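# Three robots push a crate into a taped outline

## Task

Shove the crate until it rests flat on the floor within the taped lines and aligned with the outline, using any number of the robots. Tipping the crate over fails. At the end every robot must have released it and backed away, and the crate must stay in place without a robot holding it. Any robot falling over or left leaning also fails.

## Robot and tools

The team is three identical Hello Robot Stretch 3 units named r1, r2 and r3. Each has a two-wheel differential base (0.33 m long, 0.34 m wide, with a small passive omni wheel at the back), a mast carrying a lift, and a single telescoping arm that sticks out to the robot's right side. The base cannot slide sideways, so to move the gripper forward you drive the whole robot. On-the-spot turns pivot about the point midway between the drive wheels, which is 0.05 m behind the front edge. With the arm pulled in and the wrist folded, a turn sweeps a circle of radius 0.28 m; an unfolded level wrist reaches past that circle.

Frames: each robot reports in its own base frame, origin on the floor between the drive wheels, x forward, y left, z up. Odometry is that base frame as it was when the scene began; it only counts wheel rotation, so slip looks like travel. Heading is positive to the left, within -3.142 to 3.142. hand_pose is in the base frame, located where the closed fingertips meet. Because every robot uses its own frames, relative positions between robots can only be judged from images, lidar_m, wrist_depth_mm and head_depth_mm.

execute_actions takes "actions", a list holding one action or none (empty just reports state and pictures), and optional "cameras", a list of camera names such as r1_head_camera, r2_nav_camera, r3_wrist_camera, or "all"; omitted or null means all, [] means none. An action is an object keyed by robot name. Under each robot:
- "base": exactly one of {"translate_m": d}, a straight drive of d metres relative to where the base last measured itself, forward positive, -1 to 1; or {"rotate_rad": d}, a turn in place relative to the current heading, left/counter-clockwise positive, -3.2 to 3.2.
- "joints": absolute targets by name, each a single number: lift_m 0 to 1.1 (arm height on the mast); arm_m 0 to 0.52 (extension); wrist_yaw_rad -1.345 to 4.42 (0 along the arm, positive toward the front, 3.0 folded over the base); wrist_pitch_rad -1.57 to 0.451 (0 level, negative tips down); wrist_roll_rad -2.911 to 2.911; gripper_m -0.089 to 0.179 (bigger is wider; real fingertip gap is a bit smaller, zero below 0.007); head_pan_rad -3.953 to 1.73 (0 forward, positive left, -1.57 along the arm); head_tilt_rad -1.53 to 0.419 (negative down).
- "contact_limits": {"arm_m": effort percent 1 to 100}; the arm motion halts with contact_stop when its effort hits that level. Smaller is gentler but too small stops at once; values above the maximum are cut.
All motions in one action start together; no action runs past 15 s. Any unknown key or out-of-range number rejects the whole call. Anything you leave out may keep pushing to an older target. If a result reports a stop, the remaining calls in that reply are skipped.

wait {seconds: 0 to 10} lets time pass and returns state and pictures. zoom_image {camera, region:[x0,y0,x1,y1]} magnifies part of a camera's latest full image, at most 504 by 504 pixels, origin top-left. finished_scene {scene} closes the current scene irreversibly; pass its number, and the crate must already be and remain in place.

Result lines: base_status and joint_status tell how each commanded motion ended: done (for the base this means the wheels turned fully, slip included), off_target (resting short of the target and possibly still pushing), contact_stop, time_out, torque_fault. After the last three the old target is dropped; the arm or lift that contact-stopped goes slack until commanded again. on_its_own covers uncommanded parts; its "held at" is a target, not a position. motor_effort is percent of maximum, positive toward larger joint values, peak in brackets, with sizeable fixed and random error; positive wheel effort pushes forward. lidar_m has 12 distances in metres in 30-degree sectors from straight ahead, counter-clockwise (4th left, 7th behind, 10th right), plane 0.17 m high, range 0.15 to 12 m, '-' for nothing; it misses clear items and its own body, sees other robots, and its own mast and low parts can block sectors 5, 6, 9 and 10. wrist_depth_mm (45 to 1000) and head_depth_mm (280 to 4000, sideways image) are 7x7 grids of median depth, '-' unknown. base_tilt in degrees, forward and right positive, with a fixed bias up to about 4. turned_by_wheels and turned_by_imu give turning since the last result.

Speed: with lift_m under 0.30, arm_m under 0.03 and wrist_yaw_rad above 2.54 the base goes up to 0.30 m/s and 1.9 rad/s; otherwise 0.10 m/s and 0.63 rad/s.

Cautions: robots pressing hard against each other ends the run; once bases touch, even millimetres more drive is too much, and nothing in the state reports contact. Equal drive commands differ by up to 2.5 cm per metre between robots. Base, wrist and head have no contact stop. Pushing with the arm while the gripper is above about 0.45 m can tip the robot; keep pushes low and gentle, and avoid a second push right after a contact_stop. Driving while the hand pushes something immovable, or snagging on furniture, can tip a robot; reverse in small steps, release contact, and lower lift_m to about 0.2 if it stays tilted. Fold or unfold the wrist only with lift_m 0.32 to 0.95, pitch -0.4, roll near 0; with yaw below -0.4 keep pitch at -0.5 or lower. Wrist servos overloaded for seconds switch off for 10 s. Push the crate low and steadily so it does not tip, and something may occasionally nudge loose objects. Robot motion time matters, and time spent thinking lets the scene run on.

Each tool is called by a JSON object that holds its "op" and its "data", one argument or row to a line.

## Session

{"op": "execute_actions", "data": {
  "actions": []
}}

Scene clock: 0.00 s.
r1.base_odometry: x=+0.000 y=+0.000 heading=+0.000 (m, m, rad; r1's odometry frame)
r1.turned_by_wheels: +0.000 (rad since the last result)
r1.turned_by_imu: +0.000 (rad since the last result)
r1.base_tilt: forward=+1.9 right=-1.0 (deg)
r1.lidar_m: 2.95 0.76 0.76 2.47 2.45 2.21 0.93 0.94 1.16 2.34 2.30 2.49
r1.head_depth_mm: 1925 2917 3129 3201 3182 3013 2107 / 1908 2951 3505 3566 3550 3099 2121 / 1900 2883 3416 3408 3395 3158 2116 / 1900 2912 3254 3194 3282 3131 2113 / 1885 2856 3047 3099 3081 2992 2131 / 1860 2843 2923 2935 2911 2889 2118 / 1868 2730 2744 2782 2746 2842 2139
r1.base_status: not commanded
r1.joint_positions: lift_m=+0.412 arm_m=+0.003 wrist_yaw_rad=+2.801 wrist_pitch_rad=-0.469 wrist_roll_rad=-0.005 gripper_m=+0.037 head_pan_rad=-0.020 head_tilt_rad=-0.016
r1.joint_status: not commanded
r1.motor_effort: left_wheel=+0 right_wheel=+0 lift_m=+30 arm_m=+0 wrist_yaw_rad=-1 wrist_pitch_rad=+5 wrist_roll_rad=+0 gripper_m=+0 head_pan_rad=+0 head_tilt_rad=+1 (%)
r1.hand_pose: x=+0.0516 y=+0.0573 z=+0.4136 quat_wxyz=(+0.279, +0.704, +0.046, +0.652) (m; r1's base frame)
r1.wrist_depth_mm: - - - - - - - / - - - - - 758 - / - - - - 886 816 - / 960 988 925 897 893 856 823 / 791 - 764 731 740 700 680 / 672 - 676 616 617 602 595 / 575 563 556 550 527 521 519
r2.base_odometry: x=+0.000 y=+0.000 heading=+0.000 (m, m, rad; r2's odometry frame)
r2.turned_by_wheels: +0.000 (rad since the last result)
r2.turned_by_imu: +0.000 (rad since the last result)
r2.base_tilt: forward=+0.2 right=+0.9 (deg)
r2.lidar_m: 0.92 0.95 1.29 3.35 4.28 1.79 1.41 1.12 2.12 3.92 1.34 0.96
r2.head_depth_mm: 884 877 880 873 871 869 868 / 881 880 879 874 871 873 868 / 882 877 875 875 873 872 870 / 879 876 873 870 870 868 867 / 879 878 875 876 870 870 863 / 882 879 872 872 870 870 864 / 875 876 871 872 865 863 864
r2.base_status: not commanded
r2.joint_positions: lift_m=+0.328 arm_m=-0.001 wrist_yaw_rad=+2.928 wrist_pitch_rad=-0.574 wrist_roll_rad=-0.009 gripper_m=+0.037 head_pan_rad=-0.004 head_tilt_rad=-0.017
r2.joint_status: not commanded
r2.motor_effort: left_wheel=+1 right_wheel=+0 lift_m=+32 arm_m=-1 wrist_yaw_rad=+1 wrist_pitch_rad=+4 wrist_roll_rad=+1 gripper_m=+0 head_pan_rad=+0 head_tilt_rad=+2 (%)
r2.hand_pose: x=+0.0216 y=+0.0536 z=+0.3074 quat_wxyz=(+0.271, +0.692, +0.128, +0.656) (m; r2's base frame)
r2.wrist_depth_mm: - - - - - - 803 / 833 - 864 860 888 900 803 / 693 - 701 717 713 730 737 / 582 590 590 604 604 609 612 / 508 512 - 537 538 527 530 / 458 - - 453 447 461 467 / - - - - 407 412 413
r3.base_odometry: x=+0.000 y=+0.000 heading=+0.000 (m, m, rad; r3's odometry frame)
r3.turned_by_wheels: +0.000 (rad since the last result)
r3.turned_by_imu: +0.000 (rad since the last result)
r3.base_tilt: forward=+0.4 right=-0.6 (deg)
r3.lidar_m: 2.37 2.37 2.90 1.56 1.65 1.78 2.37 2.38 2.87 2.86 2.87 2.65
r3.head_depth_mm: 1919 2526 2488 2475 2445 2449 2369 / 1900 2477 2444 2461 2412 2399 2371 / 1870 2429 2406 2413 2373 2365 2357 / 1860 2415 2374 2359 2330 2312 2307 / 1830 2356 2333 2305 2299 2289 2245 / 1820 2333 2310 2294 2270 2254 2254 / 1817 2299 2253 2268 2256 2227 2214
r3.base_status: not commanded
r3.joint_positions: lift_m=+0.354 arm_m=-0.001 wrist_yaw_rad=+3.018 wrist_pitch_rad=-0.521 wrist_roll_rad=+0.014 gripper_m=+0.037 head_pan_rad=-0.006 head_tilt_rad=+0.013
r3.joint_status: not commanded
r3.motor_effort: left_wheel=+0 right_wheel=+0 lift_m=+25 arm_m=+0 wrist_yaw_rad=+1 wrist_pitch_rad=+6 wrist_roll_rad=+0 gripper_m=+1 head_pan_rad=+0 head_tilt_rad=+3 (%)
r3.hand_pose: x=+0.0047 y=+0.0642 z=+0.3447 quat_wxyz=(+0.225, +0.697, +0.138, +0.666) (m; r3's base frame)
r3.wrist_depth_mm: - - - - - - - / - - - - - - - / 895 887 886 903 887 929 913 / 721 725 738 723 727 738 738 / 617 621 - 622 639 620 619 / 530 535 - 552 551 539 546 / 475 - - - 471 476 476
pictures: r1_head_camera (sideways: a quarter turn clockwise sets it upright), r1_nav_camera (sideways: a quarter turn counterclockwise sets it upright), r1_wrist_camera, r2_head_camera (sideways: a quarter turn clockwise sets it upright), r2_nav_camera (sideways: a quarter turn counterclockwise sets it upright), r2_wrist_camera, r3_head_camera (sideways: a quarter turn clockwise sets it upright), r3_nav_camera (sideways: a quarter turn counterclockwise sets it upright), r3_wrist_camera
Images, in order (width x height): r1_head_camera 896x504, r1_nav_camera 672x504, r1_wrist_camera 644x364, r2_head_camera 896x504, r2_nav_camera 672x504, r2_wrist_camera 644x364, r3_head_camera 896x504, r3_nav_camera 672x504, r3_wrist_camera 644x364.

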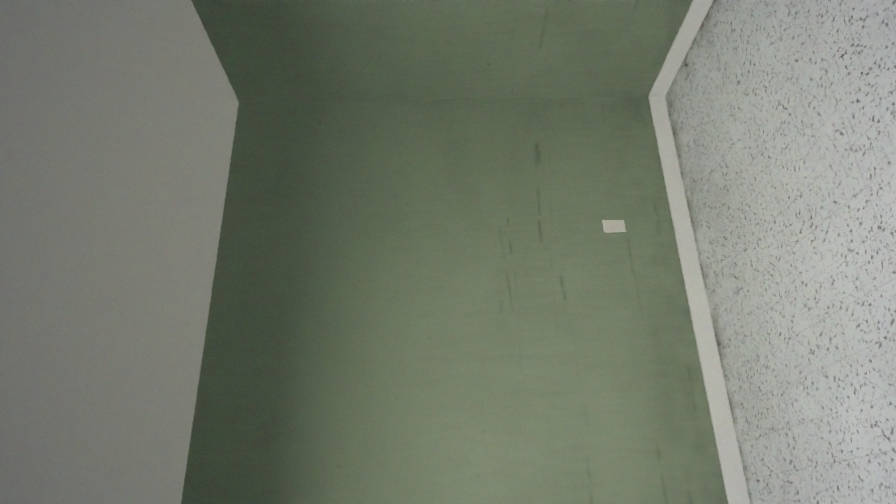

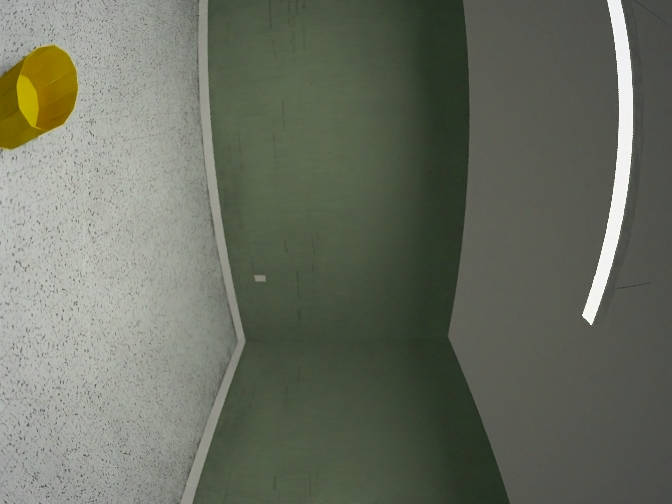

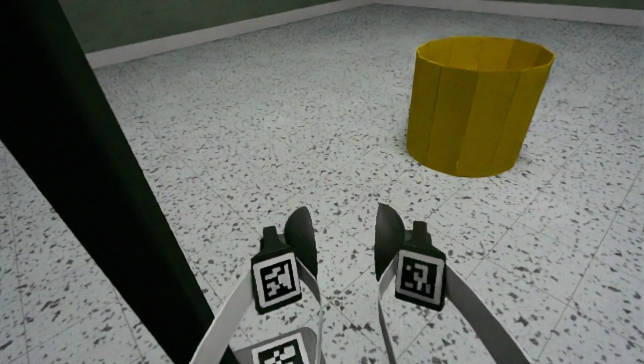

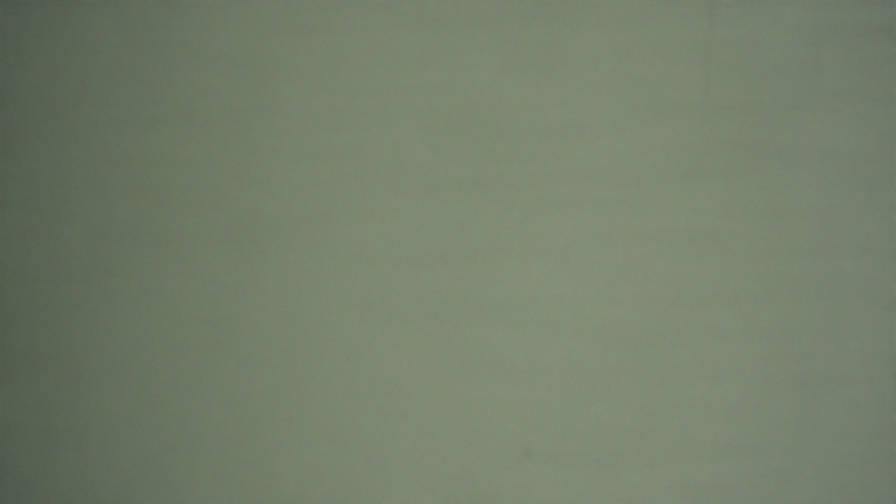

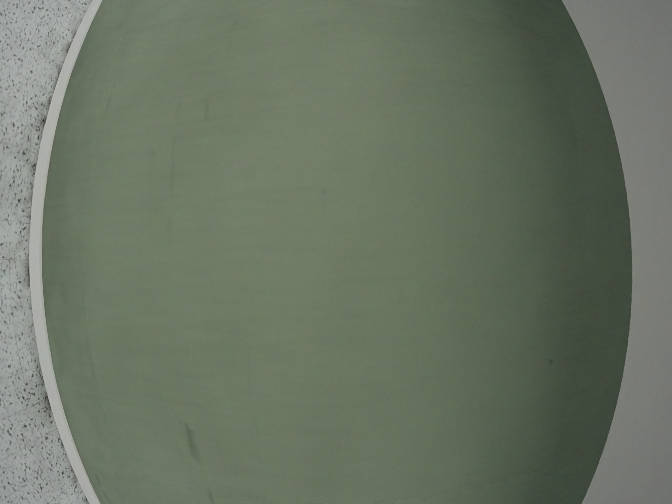

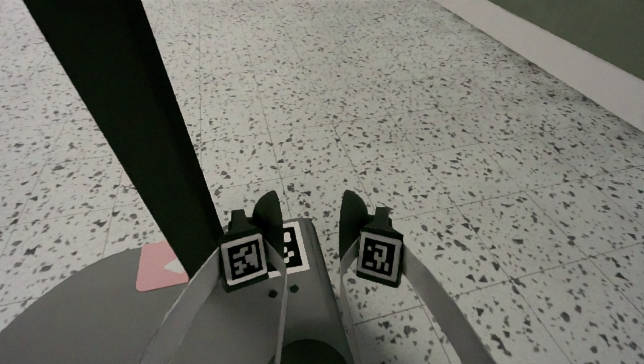

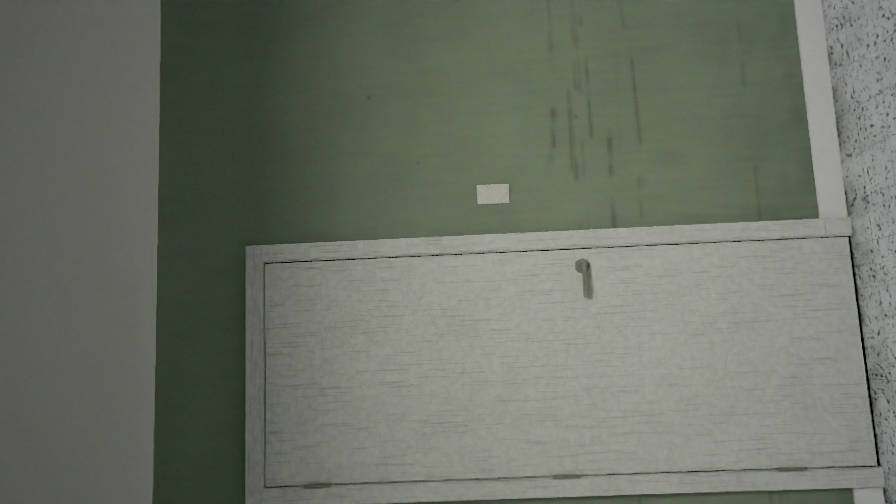

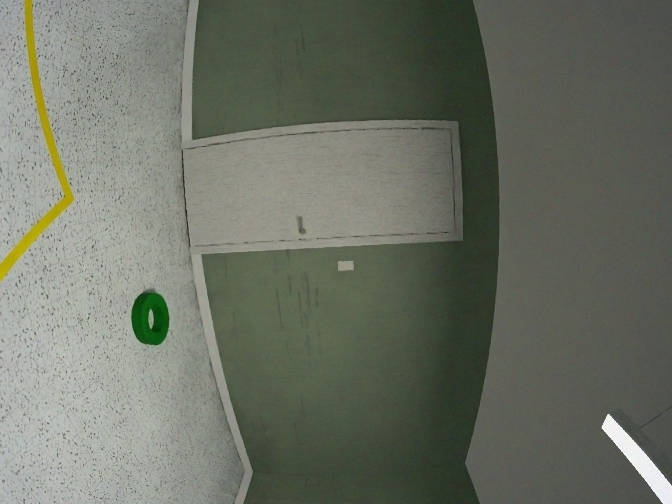

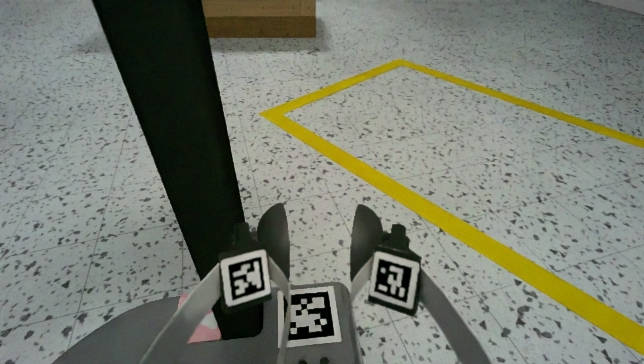

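{"op": "execute_actions", "data": {
  "actions": [
    {"r1":{"joints":{"head_pan_rad":-2.8,"head_tilt_rad":-0.7,"wrist_yaw_rad":3.0,"wrist_pitch_rad":-0.4}},"r2":{"joints":{"head_pan_rad":-3.3,"head_tilt_rad":-0.7,"wrist_yaw_rad":3.0,"wrist_pitch_rad":-0.4}},"r3":{"joints":{"head_pan_rad":1.0,"head_tilt_rad":-0.8,"wrist_yaw_rad":3.0,"wrist_pitch_rad":-0.4}}}
  ],
  "cameras": ["r1_nav_camera","r2_nav_camera","r3_nav_camera","r1_head_camera","r2_head_camera","r3_head_camera"]
}}

Scene clock: 6.53 s.
r1.base_odometry: x=+0.000 y=+0.000 heading=+0.000 (m, m, rad; r1's odometry frame)
r1.turned_by_wheels: +0.000 (rad since the last result)
r1.turned_by_imu: +0.000 (rad since the last result)
r1.base_tilt: forward=+1.9 right=-1.0 (deg)
r1.lidar_m: 2.96 0.76 0.76 2.47 2.45 2.21 0.93 0.94 1.16 2.32 2.30 2.49
r1.head_depth_mm: - - 2715 2047 1648 1366 1169 / - - 2702 1483 1435 1360 1169 / - - 2728 1424 1399 1360 1169 / - 3069 2761 1425 1437 1369 1160 / - - 2740 1424 1480 1370 1167 / - - 2725 1430 1508 1362 1163 / - - 2694 1520 1543 1369 1161
r1.base_status: not commanded
r1.joint_positions: lift_m=+0.412 arm_m=+0.003 wrist_yaw_rad=+2.997 wrist_pitch_rad=-0.421 wrist_roll_rad=-0.005 gripper_m=+0.037 head_pan_rad=-2.793 head_tilt_rad=-0.691
r1.joint_status: all done
r1.motor_effort: left_wheel=+0(0) right_wheel=+0(0) lift_m=+30(30) arm_m=+0(0) wrist_yaw_rad=+2(1) wrist_pitch_rad=+9(9) wrist_roll_rad=+0(0) gripper_m=+0(0) head_pan_rad=-3(29) head_tilt_rad=-3(25) (%)
r1.hand_pose: x=+0.0110 y=+0.0738 z=+0.4241 quat_wxyz=(+0.197, +0.698, +0.098, +0.681) (m; r1's base frame)
r1.wrist_depth_mm: - - - - - - - / - - - - - 962 884 / - - - - - 784 672 / - - - 971 934 821 765 / 848 817 - 815 794 759 726 / 692 676 - 659 635 637 608 / 597 577 594 575 562 536 537
r2.base_odometry: x=+0.000 y=+0.000 heading=+0.000 (m, m, rad; r2's odometry frame)
r2.turned_by_wheels: +0.000 (rad since the last result)
r2.turned_by_imu: -0.001 (rad since the last result)
r2.base_tilt: forward=+0.3 right=+1.0 (deg)
r2.lidar_m: 0.92 0.95 1.28 3.36 4.28 1.79 1.41 1.13 2.12 3.92 1.34 0.96
r2.head_depth_mm: 3488 3706 2657 2051 1658 1401 1209 / 3417 3585 2688 2072 1660 1401 1215 / 3298 3693 2675 2062 1672 1416 1216 / 3304 3605 2708 2068 1681 1412 1223 / 3285 3550 2701 2063 1673 1414 1212 / 3213 3492 2704 2026 1681 1419 1223 / 3224 3469 1915 1686 1607 1421 1216
r2.base_status: not commanded
r2.joint_positions: lift_m=+0.328 arm_m=-0.001 wrist_yaw_rad=+2.998 wrist_pitch_rad=-0.421 wrist_roll_rad=-0.009 gripper_m=+0.037 head_pan_rad=-3.293 head_tilt_rad=-0.691
r2.joint_status: all done
r2.motor_effort: left_wheel=+0(1) right_wheel=+0(0) lift_m=+32(31) arm_m=-1(1) wrist_yaw_rad=+2(1) wrist_pitch_rad=+6(7) wrist_roll_rad=+1(1) gripper_m=+0(0) head_pan_rad=-5(48) head_tilt_rad=-3(32) (%)
r2.hand_pose: x=+0.0109 y=+0.0778 z=+0.3400 quat_wxyz=(+0.197, +0.697, +0.099, +0.682) (m; r2's base frame)
r2.wrist_depth_mm: - - - - - - 843 / - - - - - - 842 / 887 892 943 934 934 964 865 / 703 715 742 743 740 750 729 / 593 598 - 606 610 613 609 / 497 512 - 531 509 524 520 / 447 - - - 455 456 452
r3.base_odometry: x=+0.000 y=+0.000 heading=+0.000 (m, m, rad; r3's odometry frame)
r3.turned_by_wheels: +0.000 (rad since the last result)
r3.turned_by_imu: -0.001 (rad since the last result)
r3.base_tilt: forward=+0.4 right=-0.5 (deg)
r3.lidar_m: 2.36 2.38 2.90 1.56 1.65 1.78 2.36 2.38 2.87 2.86 2.87 2.65
r3.head_depth_mm: 2413 2638 2196 1778 1498 1299 1137 / 2625 2784 2244 1801 1517 1304 1146 / 2826 2973 2266 1835 1525 1316 1154 / 3190 3049 2299 1845 1548 1319 1166 / 3501 3089 2318 1867 1552 1340 1166 / 3946 3174 2353 1888 1575 1348 1182 / - 3209 2381 1873 1580 1363 1192
r3.base_status: not commanded
r3.joint_positions: lift_m=+0.354 arm_m=-0.001 wrist_yaw_rad=+3.003 wrist_pitch_rad=-0.423 wrist_roll_rad=+0.014 gripper_m=+0.037 head_pan_rad=+0.993 head_tilt_rad=-0.789
r3.joint_status: all done
r3.motor_effort: left_wheel=+0(1) right_wheel=+0(0) lift_m=+25(25) arm_m=+0(0) wrist_yaw_rad=-3(5) wrist_pitch_rad=+11(10) wrist_roll_rad=+0(0) gripper_m=-1(1) head_pan_rad=+4(57) head_tilt_rad=-5(36) (%)
r3.hand_pose: x=+0.0097 y=+0.0772 z=+0.3661 quat_wxyz=(+0.197, +0.704, +0.099, +0.675) (m; r3's base frame)
r3.wrist_depth_mm: - - - - - - - / - - - - - - - / - - - - - - - / 854 847 837 856 849 850 867 / 692 685 - 691 721 708 704 / 580 579 - 593 609 586 595 / 499 514 - 529 510 509 510
pictures: r1_head_camera (sideways: a quarter turn clockwise sets it upright), r1_nav_camera (sideways: a quarter turn counterclockwise sets it upright), r2_head_camera (sideways: a quarter turn clockwise sets it upright), r2_nav_camera (sideways: a quarter turn counterclockwise sets it upright), r3_head_camera (sideways: a quarter turn clockwise sets it upright), r3_nav_camera (sideways: a quarter turn counterclockwise sets it upright)
Images, in order (width x height): r1_head_camera 896x504, r1_nav_camera 672x504, r2_head_camera 896x504, r2_nav_camera 672x504, r3_head_camera 896x504, r3_nav_camera 672x504.

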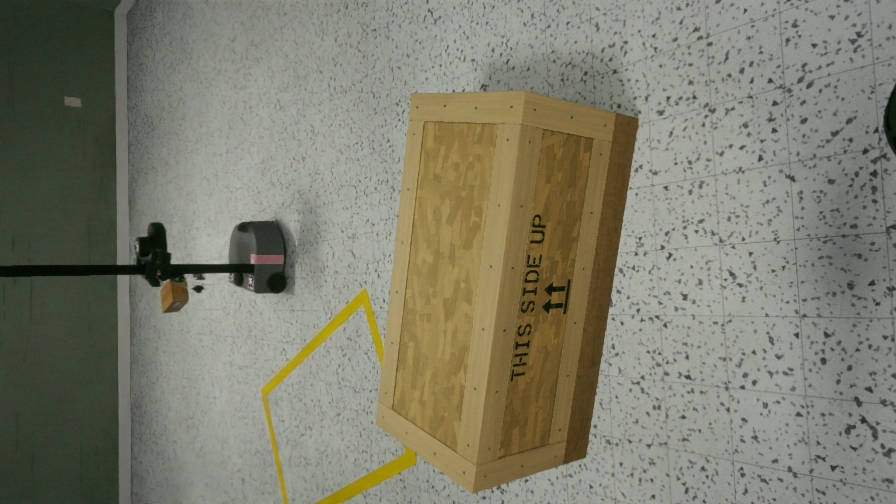

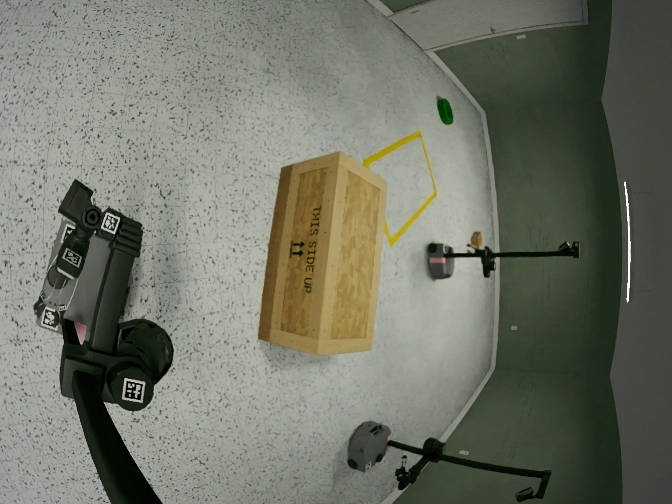

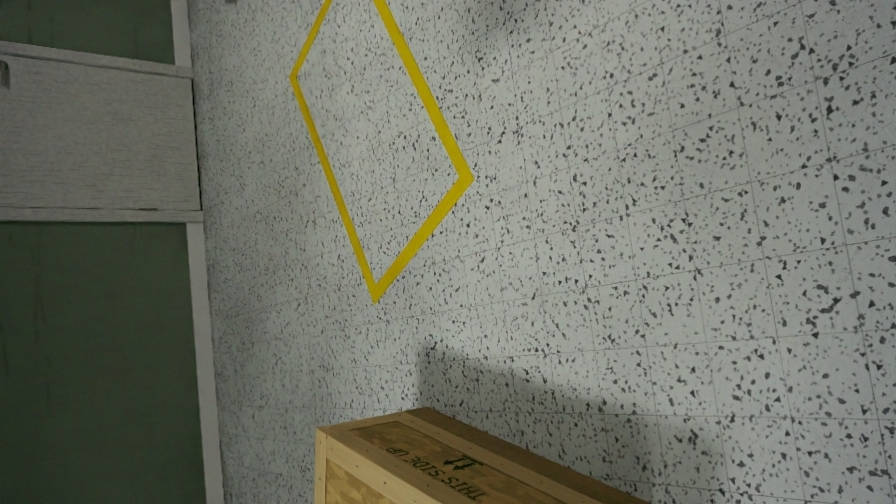

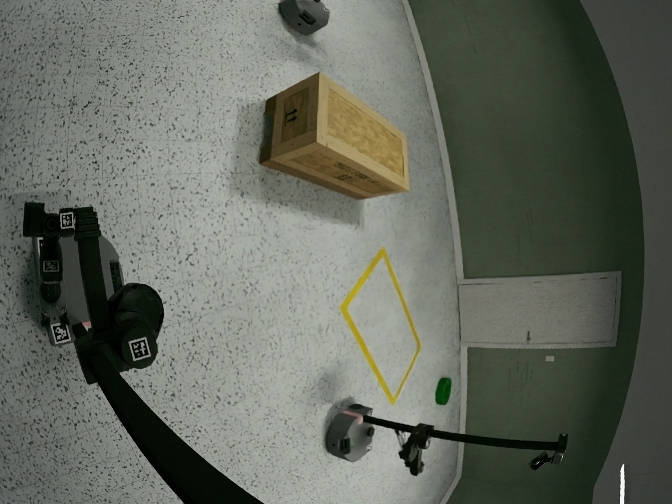

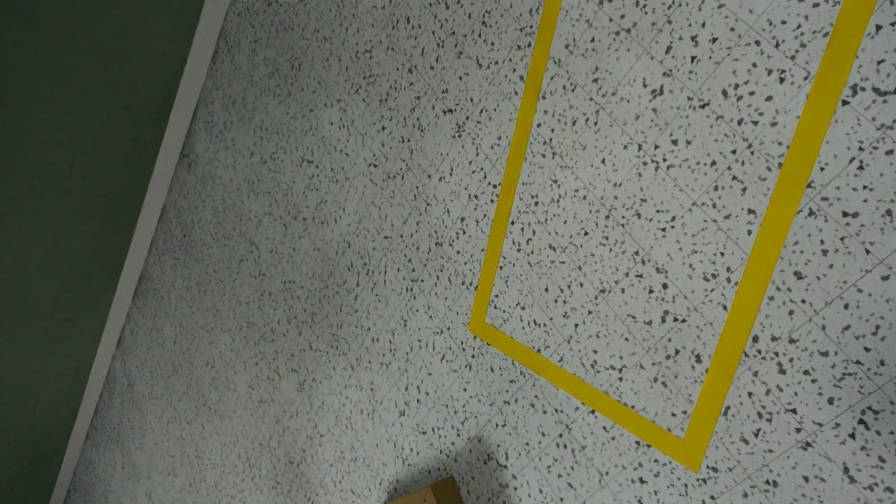

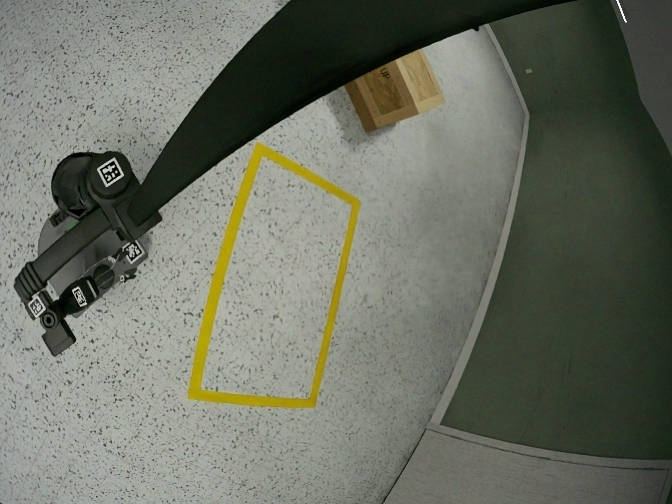

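{"op": "execute_actions", "data": {
  "actions": [
    {"r1":{"base":{"rotate_rad":-2.147},"joints":{"lift_m":0.25,"arm_m":0,"head_pan_rad":-0.6,"head_tilt_rad":-0.8}},"r2":{"base":{"rotate_rad":-2.237},"joints":{"lift_m":0.25,"head_pan_rad":-0.5,"head_tilt_rad":-0.8}},"r3":{"joints":{"lift_m":0.25,"head_pan_rad":1.3,"head_tilt_rad":-0.7}}}
  ],
  "cameras": ["r1_head_camera","r2_head_camera","r3_head_camera"]
}}

{"op": "execute_actions", "data": {
  "actions": [
    {"r1":{"base":{"translate_m":0.938}},"r2":{"base":{"translate_m":0.9}}}
  ],
  "cameras": ["r1_nav_camera","r2_nav_camera"]
}}

{"op": "execute_actions", "data": {
  "actions": [
    {"r1":{"base":{"rotate_rad":-0.96},"joints":{"head_pan_rad":-0.2,"head_tilt_rad":-1.1}},"r2":{"base":{"translate_m":0.45},"joints":{"head_pan_rad":-1.6}}}
  ],
  "cameras": ["r1_head_camera","r2_head_camera","r1_nav_camera"]
}}

Scene clock: 72.37 s.
r1.base_odometry: x=+0.000 y=+0.000 heading=-2.147 (m, m, rad; r1's odometry frame)
r1.turned_by_wheels: -2.147 (rad since the last result)
r1.turned_by_imu: -2.147 (rad since the last result)
r1.base_tilt: forward=+1.9 right=-1.0 (deg)
r1.lidar_m: 1.13 2.34 2.30 2.46 2.97 0.76 0.76 2.49 2.44 2.20 0.93 0.94
r1.head_depth_mm: - 3115 2311 1789 1521 1297 1135 / - 3061 2299 1317 1444 1296 1129 / - 2931 2273 1322 1459 1294 1126 / - 2818 2286 1346 1489 1292 1134 / - 3096 1586 1388 1508 1293 1138 / - 3016 2200 1415 1512 1290 1129 / - 3019 2244 1718 1519 1292 1126
r1.base_status: done
r1.joint_positions: lift_m=+0.250 arm_m=+0.003 wrist_yaw_rad=+2.998 wrist_pitch_rad=-0.419 wrist_roll_rad=-0.005 gripper_m=+0.037 head_pan_rad=-0.607 head_tilt_rad=-0.790
r1.joint_status: all done
joint sent to its limit — the command would take r1.arm_m past its lower limit, so that joint was sent only as far as its limit.
r1.motor_effort: left_wheel=+4(15) right_wheel=-2(8) lift_m=+21(23) arm_m=+0(1) wrist_yaw_rad=+3(2) wrist_pitch_rad=+8(8) wrist_roll_rad=+0(0) gripper_m=+0(0) head_pan_rad=+3(30) head_tilt_rad=-4(13) (%)
r1.hand_pose: x=+0.0109 y=+0.0740 z=+0.2627 quat_wxyz=(+0.197, +0.698, +0.098, +0.681) (m; r1's base frame)
r1.wrist_depth_mm: - - - - - - - / - - - - - - - / - - 927 912 886 839 789 / 754 722 711 684 668 651 634 / 617 565 - 545 550 518 508 / 488 497 - - - 448 430 / 435 - - - 390 383 376
r2.base_odometry: x=+0.000 y=+0.000 heading=-2.237 (m, m, rad; r2's odometry frame)
r2.turned_by_wheels: -2.237 (rad since the last result)
r2.turned_by_imu: -2.212 (rad since the last result)
r2.base_tilt: forward=+0.2 right=+0.9 (deg)
r2.lidar_m: 2.21 2.66 1.56 1.01 0.92 0.93 1.15 2.33 4.18 1.79 1.86 1.12
r2.head_depth_mm: 3263 2944 2180 1831 1535 1322 1156 / 3386 2967 1765 1825 1538 1330 1166 / 3508 2988 1593 1703 1537 1323 1171 / 3642 3026 1595 1515 1542 1329 1168 / 3689 3025 1594 1690 1545 1324 1166 / 3867 3051 2302 1843 1553 1338 1170 / - 3010 2301 1860 1556 1333 1173
r2.base_status: done
r2.joint_positions: lift_m=+0.250 arm_m=-0.001 wrist_yaw_rad=+2.998 wrist_pitch_rad=-0.419 wrist_roll_rad=-0.009 gripper_m=+0.037 head_pan_rad=-0.507 head_tilt_rad=-0.791
r2.joint_status: all done
r2.motor_effort: left_wheel=+3(14) right_wheel=-2(8) lift_m=+26(29) arm_m=-1(1) wrist_yaw_rad=+2(2) wrist_pitch_rad=+6(6) wrist_roll_rad=+1(1) gripper_m=+0(0) head_pan_rad=+4(48) head_tilt_rad=-4(11) (%)
r2.hand_pose: x=+0.0108 y=+0.0780 z=+0.2626 quat_wxyz=(+0.196, +0.697, +0.098, +0.683) (m; r2's base frame)
r2.wrist_depth_mm: 681 - - - - - - / 718 - - - - - - / 711 732 770 776 792 786 802 / 595 607 611 613 620 626 626 / 490 495 - 534 519 512 518 / 441 - - - 420 432 434 / - - - - 375 378 376
r3.base_odometry: x=+0.000 y=+0.000 heading=+0.000 (m, m, rad; r3's odometry frame)
r3.turned_by_wheels: +0.000 (rad since the last result)
r3.turned_by_imu: -0.001 (rad since the last result)
r3.base_tilt: forward=+0.4 right=-0.5 (deg)
r3.lidar_m: 2.37 2.38 2.91 1.56 1.65 1.91 2.37 2.38 2.87 2.86 2.87 2.65
r3.head_depth_mm: 3062 3224 2532 1976 1600 1359 1177 / 3513 3605 2607 1991 1604 1367 1186 / - 3705 2613 2009 1628 1378 1192 / - 3830 2644 2037 1651 1389 1201 / - 3841 2677 1928 1666 1400 1207 / - 3929 1917 1885 1681 1414 1220 / - - 1940 1838 1692 1434 1254
r3.base_status: not commanded
r3.joint_positions: lift_m=+0.250 arm_m=-0.001 wrist_yaw_rad=+3.003 wrist_pitch_rad=-0.421 wrist_roll_rad=+0.014 gripper_m=+0.037 head_pan_rad=+1.293 head_tilt_rad=-0.705
r3.joint_status: all done
r3.motor_effort: left_wheel=+0(1) right_wheel=+0(0) lift_m=+21(20) arm_m=+0(0) wrist_yaw_rad=-2(3) wrist_pitch_rad=+10(11) wrist_roll_rad=+0(0) gripper_m=+0(0) head_pan_rad=+4(34) head_tilt_rad=+3(11) (%)
r3.hand_pose: x=+0.0098 y=+0.0774 z=+0.2621 quat_wxyz=(+0.197, +0.704, +0.098, +0.675) (m; r3's base frame)
r3.wrist_depth_mm: - - - - - - - / - - - - - - - / 840 873 867 864 882 880 897 / 669 664 672 674 668 685 679 / 547 542 - 545 575 552 555 / 466 492 - - 480 468 469 / - - - - 401 405 406
pictures: r1_head_camera (sideways: a quarter turn clockwise sets it upright), r2_head_camera (sideways: a quarter turn clockwise sets it upright), r3_head_camera (sideways: a quarter turn clockwise sets it upright)
Images, in order (width x height): r1_head_camera 896x504, r2_head_camera 896x504, r3_head_camera 896x504.

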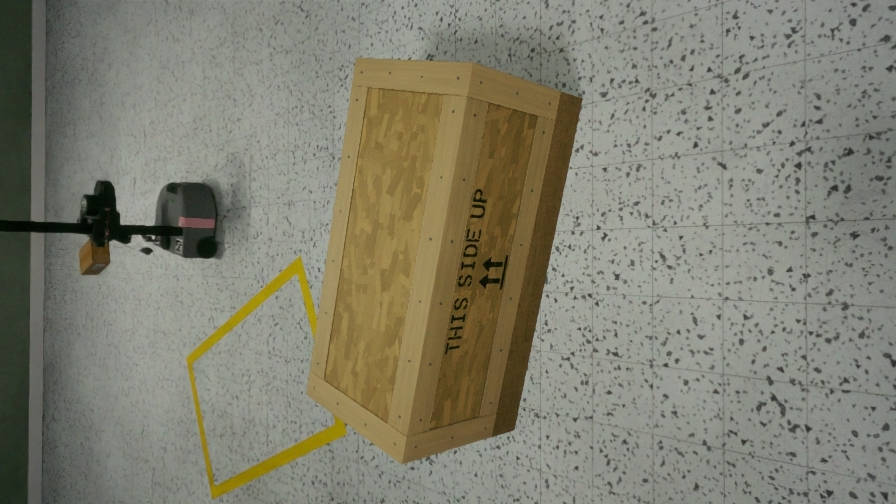

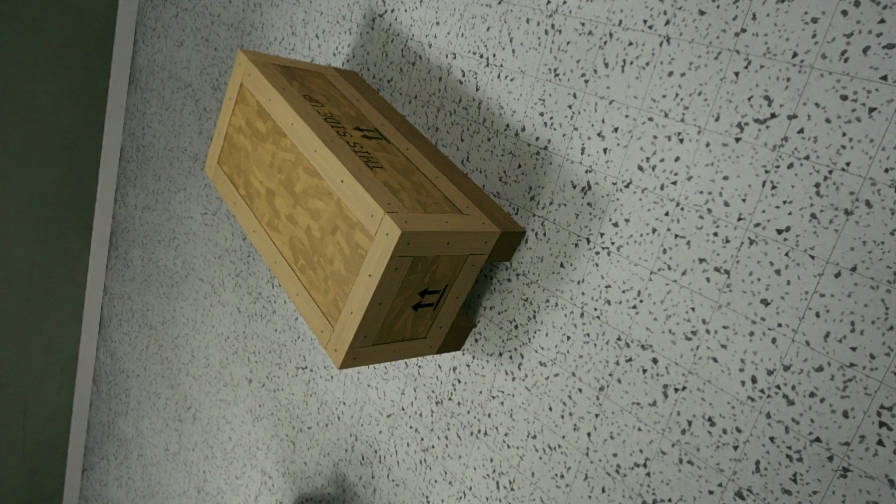

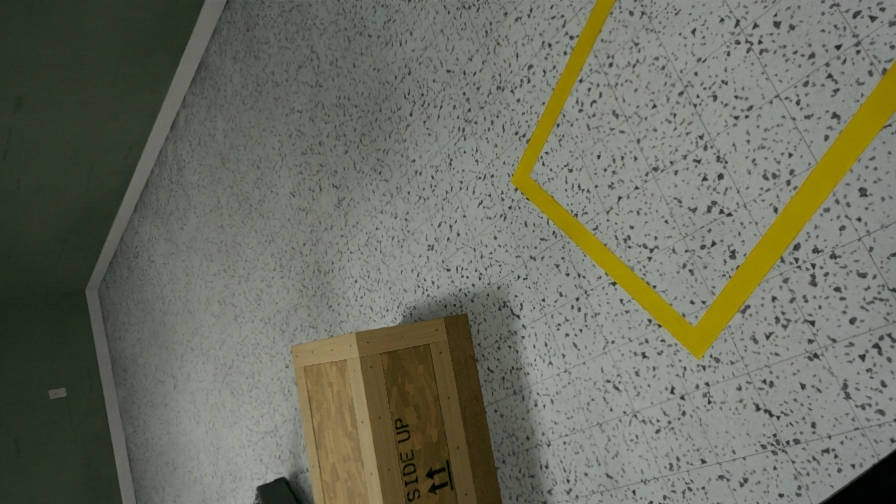

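Scene clock: 77.27 s.
r1.base_odometry: x=-0.511 y=-0.787 heading=-2.147 (m, m, rad; r1's odometry frame)
r1.turned_by_wheels: +0.000 (rad since the last result)
r1.turned_by_imu: -0.002 (rad since the last result)
r1.base_tilt: forward=+1.9 right=-1.0 (deg)
r1.lidar_m: 2.31 1.80 1.77 1.89 2.76 3.67 1.67 3.00 0.59 0.37 0.33 4.98
r1.head_depth_mm: - 2355 2233 1828 1057 906 838 / - 2956 2249 1816 1055 905 891 / - 3061 2287 1836 1514 1080 1042 / - 3095 2286 1805 1511 1295 1135 / - 3065 2293 1823 1501 1293 1128 / - 3045 2271 1818 1522 1286 1127 / - 2924 2246 1806 1517 1286 1130
r1.base_status: done
r1.joint_positions: lift_m=+0.250 arm_m=+0.003 wrist_yaw_rad=+2.998 wrist_pitch_rad=-0.419 wrist_roll_rad=-0.005 gripper_m=+0.037 head_pan_rad=-0.607 head_tilt_rad=-0.791
r1.joint_status: not commanded
r1.motor_effort: left_wheel=+4(15) right_wheel=-2(8) lift_m=+21(21) arm_m=+0(0) wrist_yaw_rad=+1(2) wrist_pitch_rad=+8(8) wrist_roll_rad=+0(0) gripper_m=+0(0) head_pan_rad=+2(3) head_tilt_rad=-4(4) (%)
r1.hand_pose: x=+0.0108 y=+0.0740 z=+0.2628 quat_wxyz=(+0.196, +0.698, +0.098, +0.681) (m; r1's base frame)
r1.wrist_depth_mm: - - - - - - - / - - - - - - - / - 999 947 916 891 834 793 / 749 731 701 681 675 632 621 / 601 584 - 549 545 522 514 / 493 507 - - - 443 433 / 436 - - - 388 375 371
r2.base_odometry: x=-0.556 y=-0.708 heading=-2.237 (m, m, rad; r2's odometry frame)
r2.turned_by_wheels: +0.000 (rad since the last result)
r2.turned_by_imu: +0.006 (rad since the last result)
r2.base_tilt: forward=+0.3 right=+0.9 (deg)
r2.lidar_m: 1.81 1.76 2.46 1.61 1.47 1.49 1.86 3.78 2.02 0.56 0.55 0.59
r2.head_depth_mm: 2812 2947 2192 1742 1077 962 1110 / 2826 2816 1810 1708 1538 1051 1164 / 2952 3012 2177 1761 1543 1325 1166 / 3114 2999 2266 1852 1559 1327 1167 / 3235 3033 2277 1840 1550 1333 1171 / 3389 3026 2283 1846 1542 1332 1168 / 3583 3047 2297 1863 1552 1339 1169
r2.base_status: done
r2.joint_positions: lift_m=+0.250 arm_m=-0.001 wrist_yaw_rad=+2.999 wrist_pitch_rad=-0.419 wrist_roll_rad=-0.009 gripper_m=+0.037 head_pan_rad=-0.507 head_tilt_rad=-0.791
r2.joint_status: not commanded
r2.motor_effort: left_wheel=+2(12) right_wheel=-1(4) lift_m=+26(27) arm_m=-1(1) wrist_yaw_rad=+1(2) wrist_pitch_rad=+6(6) wrist_roll_rad=+1(1) gripper_m=+0(0) head_pan_rad=+4(3) head_tilt_rad=-3(3) (%)
r2.hand_pose: x=+0.0107 y=+0.0780 z=+0.2626 quat_wxyz=(+0.196, +0.697, +0.099, +0.683) (m; r2's base frame)
r2.wrist_depth_mm: - - - - - - - / - - - - - - - / 742 741 764 764 779 780 806 / 600 593 612 618 611 621 628 / 498 495 - 531 518 507 515 / 436 - - - 421 433 432 / - - - - 375 378 378
r3.base_odometry: x=+0.000 y=+0.000 heading=+0.000 (m, m, rad; r3's odometry frame)
r3.turned_by_wheels: +0.000 (rad since the last result)
r3.turned_by_imu: -0.001 (rad since the last result)
r3.base_tilt: forward=+0.4 right=-0.5 (deg)
r3.lidar_m: 2.37 2.38 2.90 1.56 1.65 2.63 2.36 2.37 2.88 2.85 2.87 2.66
r3.head_depth_mm: 3067 3235 2518 1976 1600 1353 1178 / 3561 3603 2571 1996 1628 1362 1187 / - 3759 2597 2019 1633 1382 1188 / - 3777 2665 2027 1645 1387 1198 / - 3609 2489 1921 1660 1392 1210 / - 3747 1919 1887 1680 1412 1220 / - - 1947 1839 1703 1418 1250
r3.base_status: not commanded
r3.joint_positions: lift_m=+0.250 arm_m=-0.001 wrist_yaw_rad=+3.003 wrist_pitch_rad=-0.421 wrist_roll_rad=+0.014 gripper_m=+0.037 head_pan_rad=+1.293 head_tilt_rad=-0.705
r3.joint_status: not commanded
r3.motor_effort: left_wheel=+0(0) right_wheel=+0(0) lift_m=+21(21) arm_m=+0(0) wrist_yaw_rad=-1(2) wrist_pitch_rad=+10(10) wrist_roll_rad=+0(0) gripper_m=+0(0) head_pan_rad=+5(4) head_tilt_rad=+2(3) (%)
r3.hand_pose: x=+0.0098 y=+0.0774 z=+0.2621 quat_wxyz=(+0.197, +0.704, +0.098, +0.675) (m; r3's base frame)
r3.wrist_depth_mm: - - - - - - - / - - - - - - - / 840 854 870 867 882 887 894 / 664 658 669 660 677 682 681 / 544 546 - 546 576 558 559 / 464 490 - - 482 465 467 / - - - - 402 401 402
pictures: r1_nav_camera (sideways: a quarter turn counterclockwise sets it upright), r2_nav_camera (sideways: a quarter turn counterclockwise sets it upright)
Images, in order (width x height): r1_nav_camera 672x504, r2_nav_camera 672x504.

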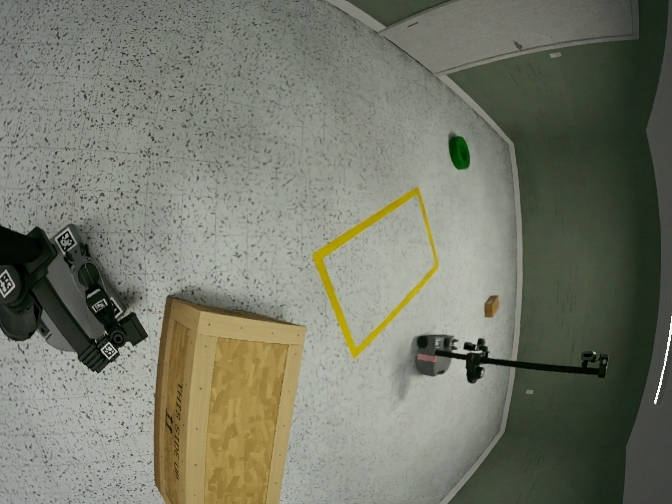

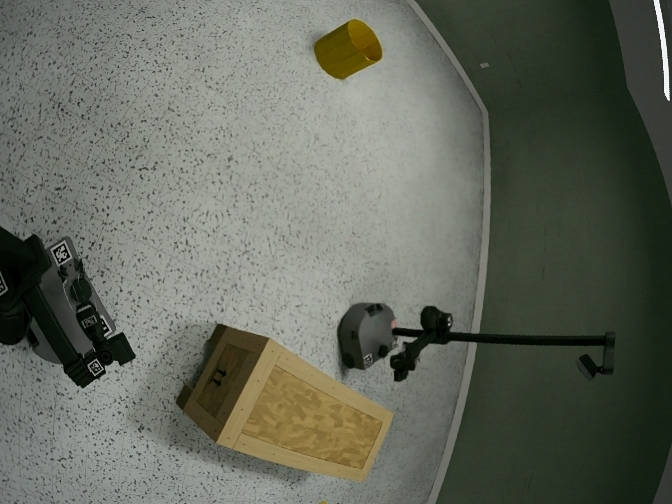

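Scene clock: 80.43 s.
r1.base_odometry: x=-0.511 y=-0.787 heading=-3.107 (m, m, rad; r1's odometry frame)
r1.turned_by_wheels: -0.960 (rad since the last result)
r1.turned_by_imu: -0.960 (rad since the last result)
r1.base_tilt: forward=+1.9 right=-1.0 (deg)
r1.lidar_m: 0.33 4.06 2.15 1.78 1.77 1.97 3.14 1.69 1.67 1.20 0.52 0.35
r1.head_depth_mm: 2170 1842 1136 1027 1287 1204 1106 / 2133 1839 1134 1012 1276 1199 1114 / 2164 1852 1128 1007 1247 1201 - / 2141 1834 1630 997 1088 1197 - / 2121 1844 1622 1007 1251 1183 - / 2005 1818 1620 1428 1299 1183 1090 / 2029 1836 1624 1436 1304 1180 1093
r1.base_status: done
r1.joint_positions: lift_m=+0.250 arm_m=+0.003 wrist_yaw_rad=+2.998 wrist_pitch_rad=-0.419 wrist_roll_rad=-0.005 gripper_m=+0.037 head_pan_rad=-0.207 head_tilt_rad=-1.087
r1.joint_status: all done
r1.motor_effort: left_wheel=+4(14) right_wheel=-2(6) lift_m=+21(21) arm_m=+0(0) wrist_yaw_rad=+2(1) wrist_pitch_rad=+8(8) wrist_roll_rad=+0(0) gripper_m=+1(0) head_pan_rad=+3(24) head_tilt_rad=-5(20) (%)
r1.hand_pose: x=+0.0108 y=+0.0740 z=+0.2628 quat_wxyz=(+0.196, +0.698, +0.098, +0.681) (m; r1's base frame)
r1.wrist_depth_mm: - - - - - - - / - - - - - - - / - - 941 905 871 834 782 / 748 740 713 691 667 639 608 / 596 588 - 556 554 526 505 / 497 506 - - - 439 434 / 429 - - - 385 382 375
r2.base_odometry: x=-0.834 y=-1.061 heading=-2.237 (m, m, rad; r2's odometry frame)
r2.turned_by_wheels: +0.000 (rad since the last result)
r2.turned_by_imu: +0.003 (rad since the last result)
r2.base_tilt: forward=+0.2 right=+0.9 (deg)
r2.lidar_m: 3.77 1.34 2.92 1.91 1.75 1.77 2.21 4.54 0.47 0.41 1.20 3.00
r2.head_depth_mm: - 2959 2239 1818 1103 1071 1163 / 3817 2967 2290 1817 1070 978 1156 / 3684 2999 2250 1290 1077 946 1116 / 3304 2984 2255 1290 1084 987 1133 / 3066 2983 2300 1297 1221 1312 1163 / 2920 3007 2295 1707 1553 1339 1170 / 2729 2917 2284 1869 1559 1337 1170
r2.base_status: done
r2.joint_positions: lift_m=+0.250 arm_m=-0.001 wrist_yaw_rad=+2.999 wrist_pitch_rad=-0.419 wrist_roll_rad=-0.009 gripper_m=+0.037 head_pan_rad=-1.593 head_tilt_rad=-0.791
r2.joint_status: all done
r2.motor_effort: left_wheel=+1(12) right_wheel=-1(6) lift_m=+26(27) arm_m=-2(2) wrist_yaw_rad=+1(2) wrist_pitch_rad=+6(6) wrist_roll_rad=+1(1) gripper_m=+1(1) head_pan_rad=-4(49) head_tilt_rad=-3(4) (%)
r2.hand_pose: x=+0.0106 y=+0.0780 z=+0.2626 quat_wxyz=(+0.196, +0.697, +0.099, +0.683) (m; r2's base frame)
r2.wrist_depth_mm: - - - - - - - / - - - - - - - / 743 740 760 783 805 803 797 / 601 595 613 621 612 617 626 / 491 506 - 529 513 507 520 / 434 - - - 422 430 439 / - - - - 373 379 381
r3.base_odometry: x=+0.000 y=+0.000 heading=+0.000 (m, m, rad; r3's odometry frame)
r3.turned_by_wheels: +0.000 (rad since the last result)
r3.turned_by_imu: +0.000 (rad since the last result)
r3.base_tilt: forward=+0.4 right=-0.6 (deg)
r3.lidar_m: 2.37 2.38 2.91 1.56 1.64 2.62 2.37 2.38 2.88 2.86 2.88 2.66
r3.head_depth_mm: 3096 3224 2543 1960 1599 1356 1177 / 3552 3594 2567 1993 1614 1379 1181 / - 3734 2622 2013 1632 1379 1191 / - 3763 2646 2024 1648 1392 1201 / - 3465 2434 1917 1664 1399 1205 / - - 1917 1885 1674 1423 1221 / - - 1940 1840 1698 1415 1252
r3.base_status: not commanded
r3.joint_positions: lift_m=+0.250 arm_m=-0.001 wrist_yaw_rad=+3.003 wrist_pitch_rad=-0.421 wrist_roll_rad=+0.014 gripper_m=+0.037 head_pan_rad=+1.293 head_tilt_rad=-0.705
r3.joint_status: not commanded
r3.motor_effort: left_wheel=+1(0) right_wheel=+0(0) lift_m=+21(21) arm_m=+0(0) wrist_yaw_rad=-1(1) wrist_pitch_rad=+10(10) wrist_roll_rad=+0(0) gripper_m=+0(0) head_pan_rad=+4(5) head_tilt_rad=+1(1) (%)
r3.hand_pose: x=+0.0098 y=+0.0774 z=+0.2621 quat_wxyz=(+0.197, +0.704, +0.098, +0.675) (m; r3's base frame)
r3.wrist_depth_mm: - - - - - - - / - - - - - - - / 848 850 857 866 863 886 886 / 660 663 675 674 683 682 677 / 539 545 - 544 575 561 560 / 468 493 - - 481 467 468 / - - - - 403 401 404
pictures: r1_head_camera (sideways: a quarter turn clockwise sets it upright), r1_nav_camera (sideways: a quarter turn counterclockwise sets it upright), r2_head_camera (sideways: a quarter turn clockwise sets it upright)
Images, in order (width x height): r1_head_camera 896x504, r1_nav_camera 672x504, r2_head_camera 896x504.

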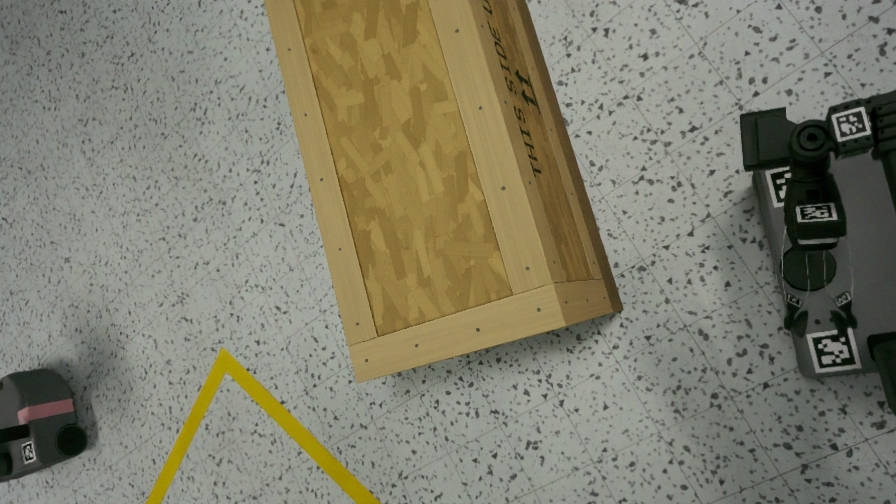

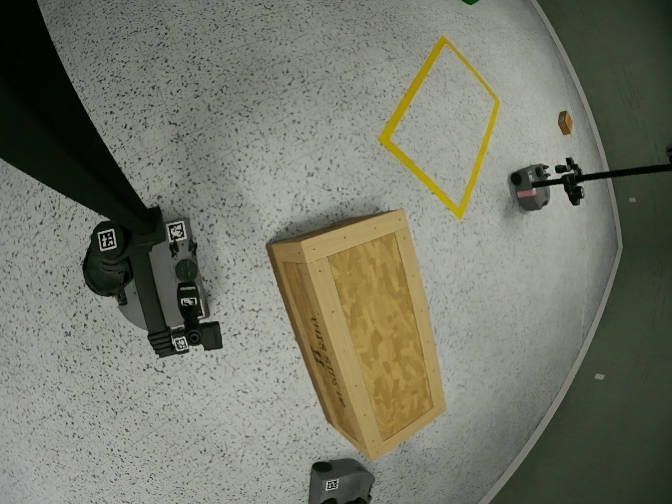

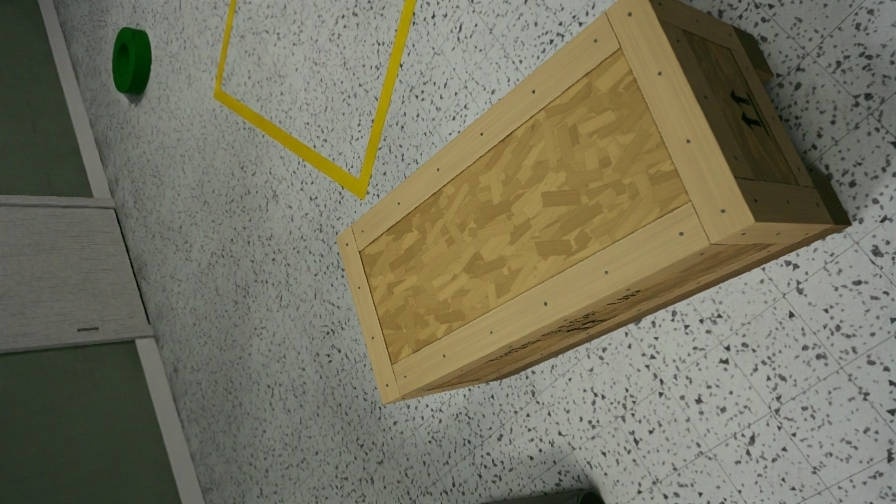

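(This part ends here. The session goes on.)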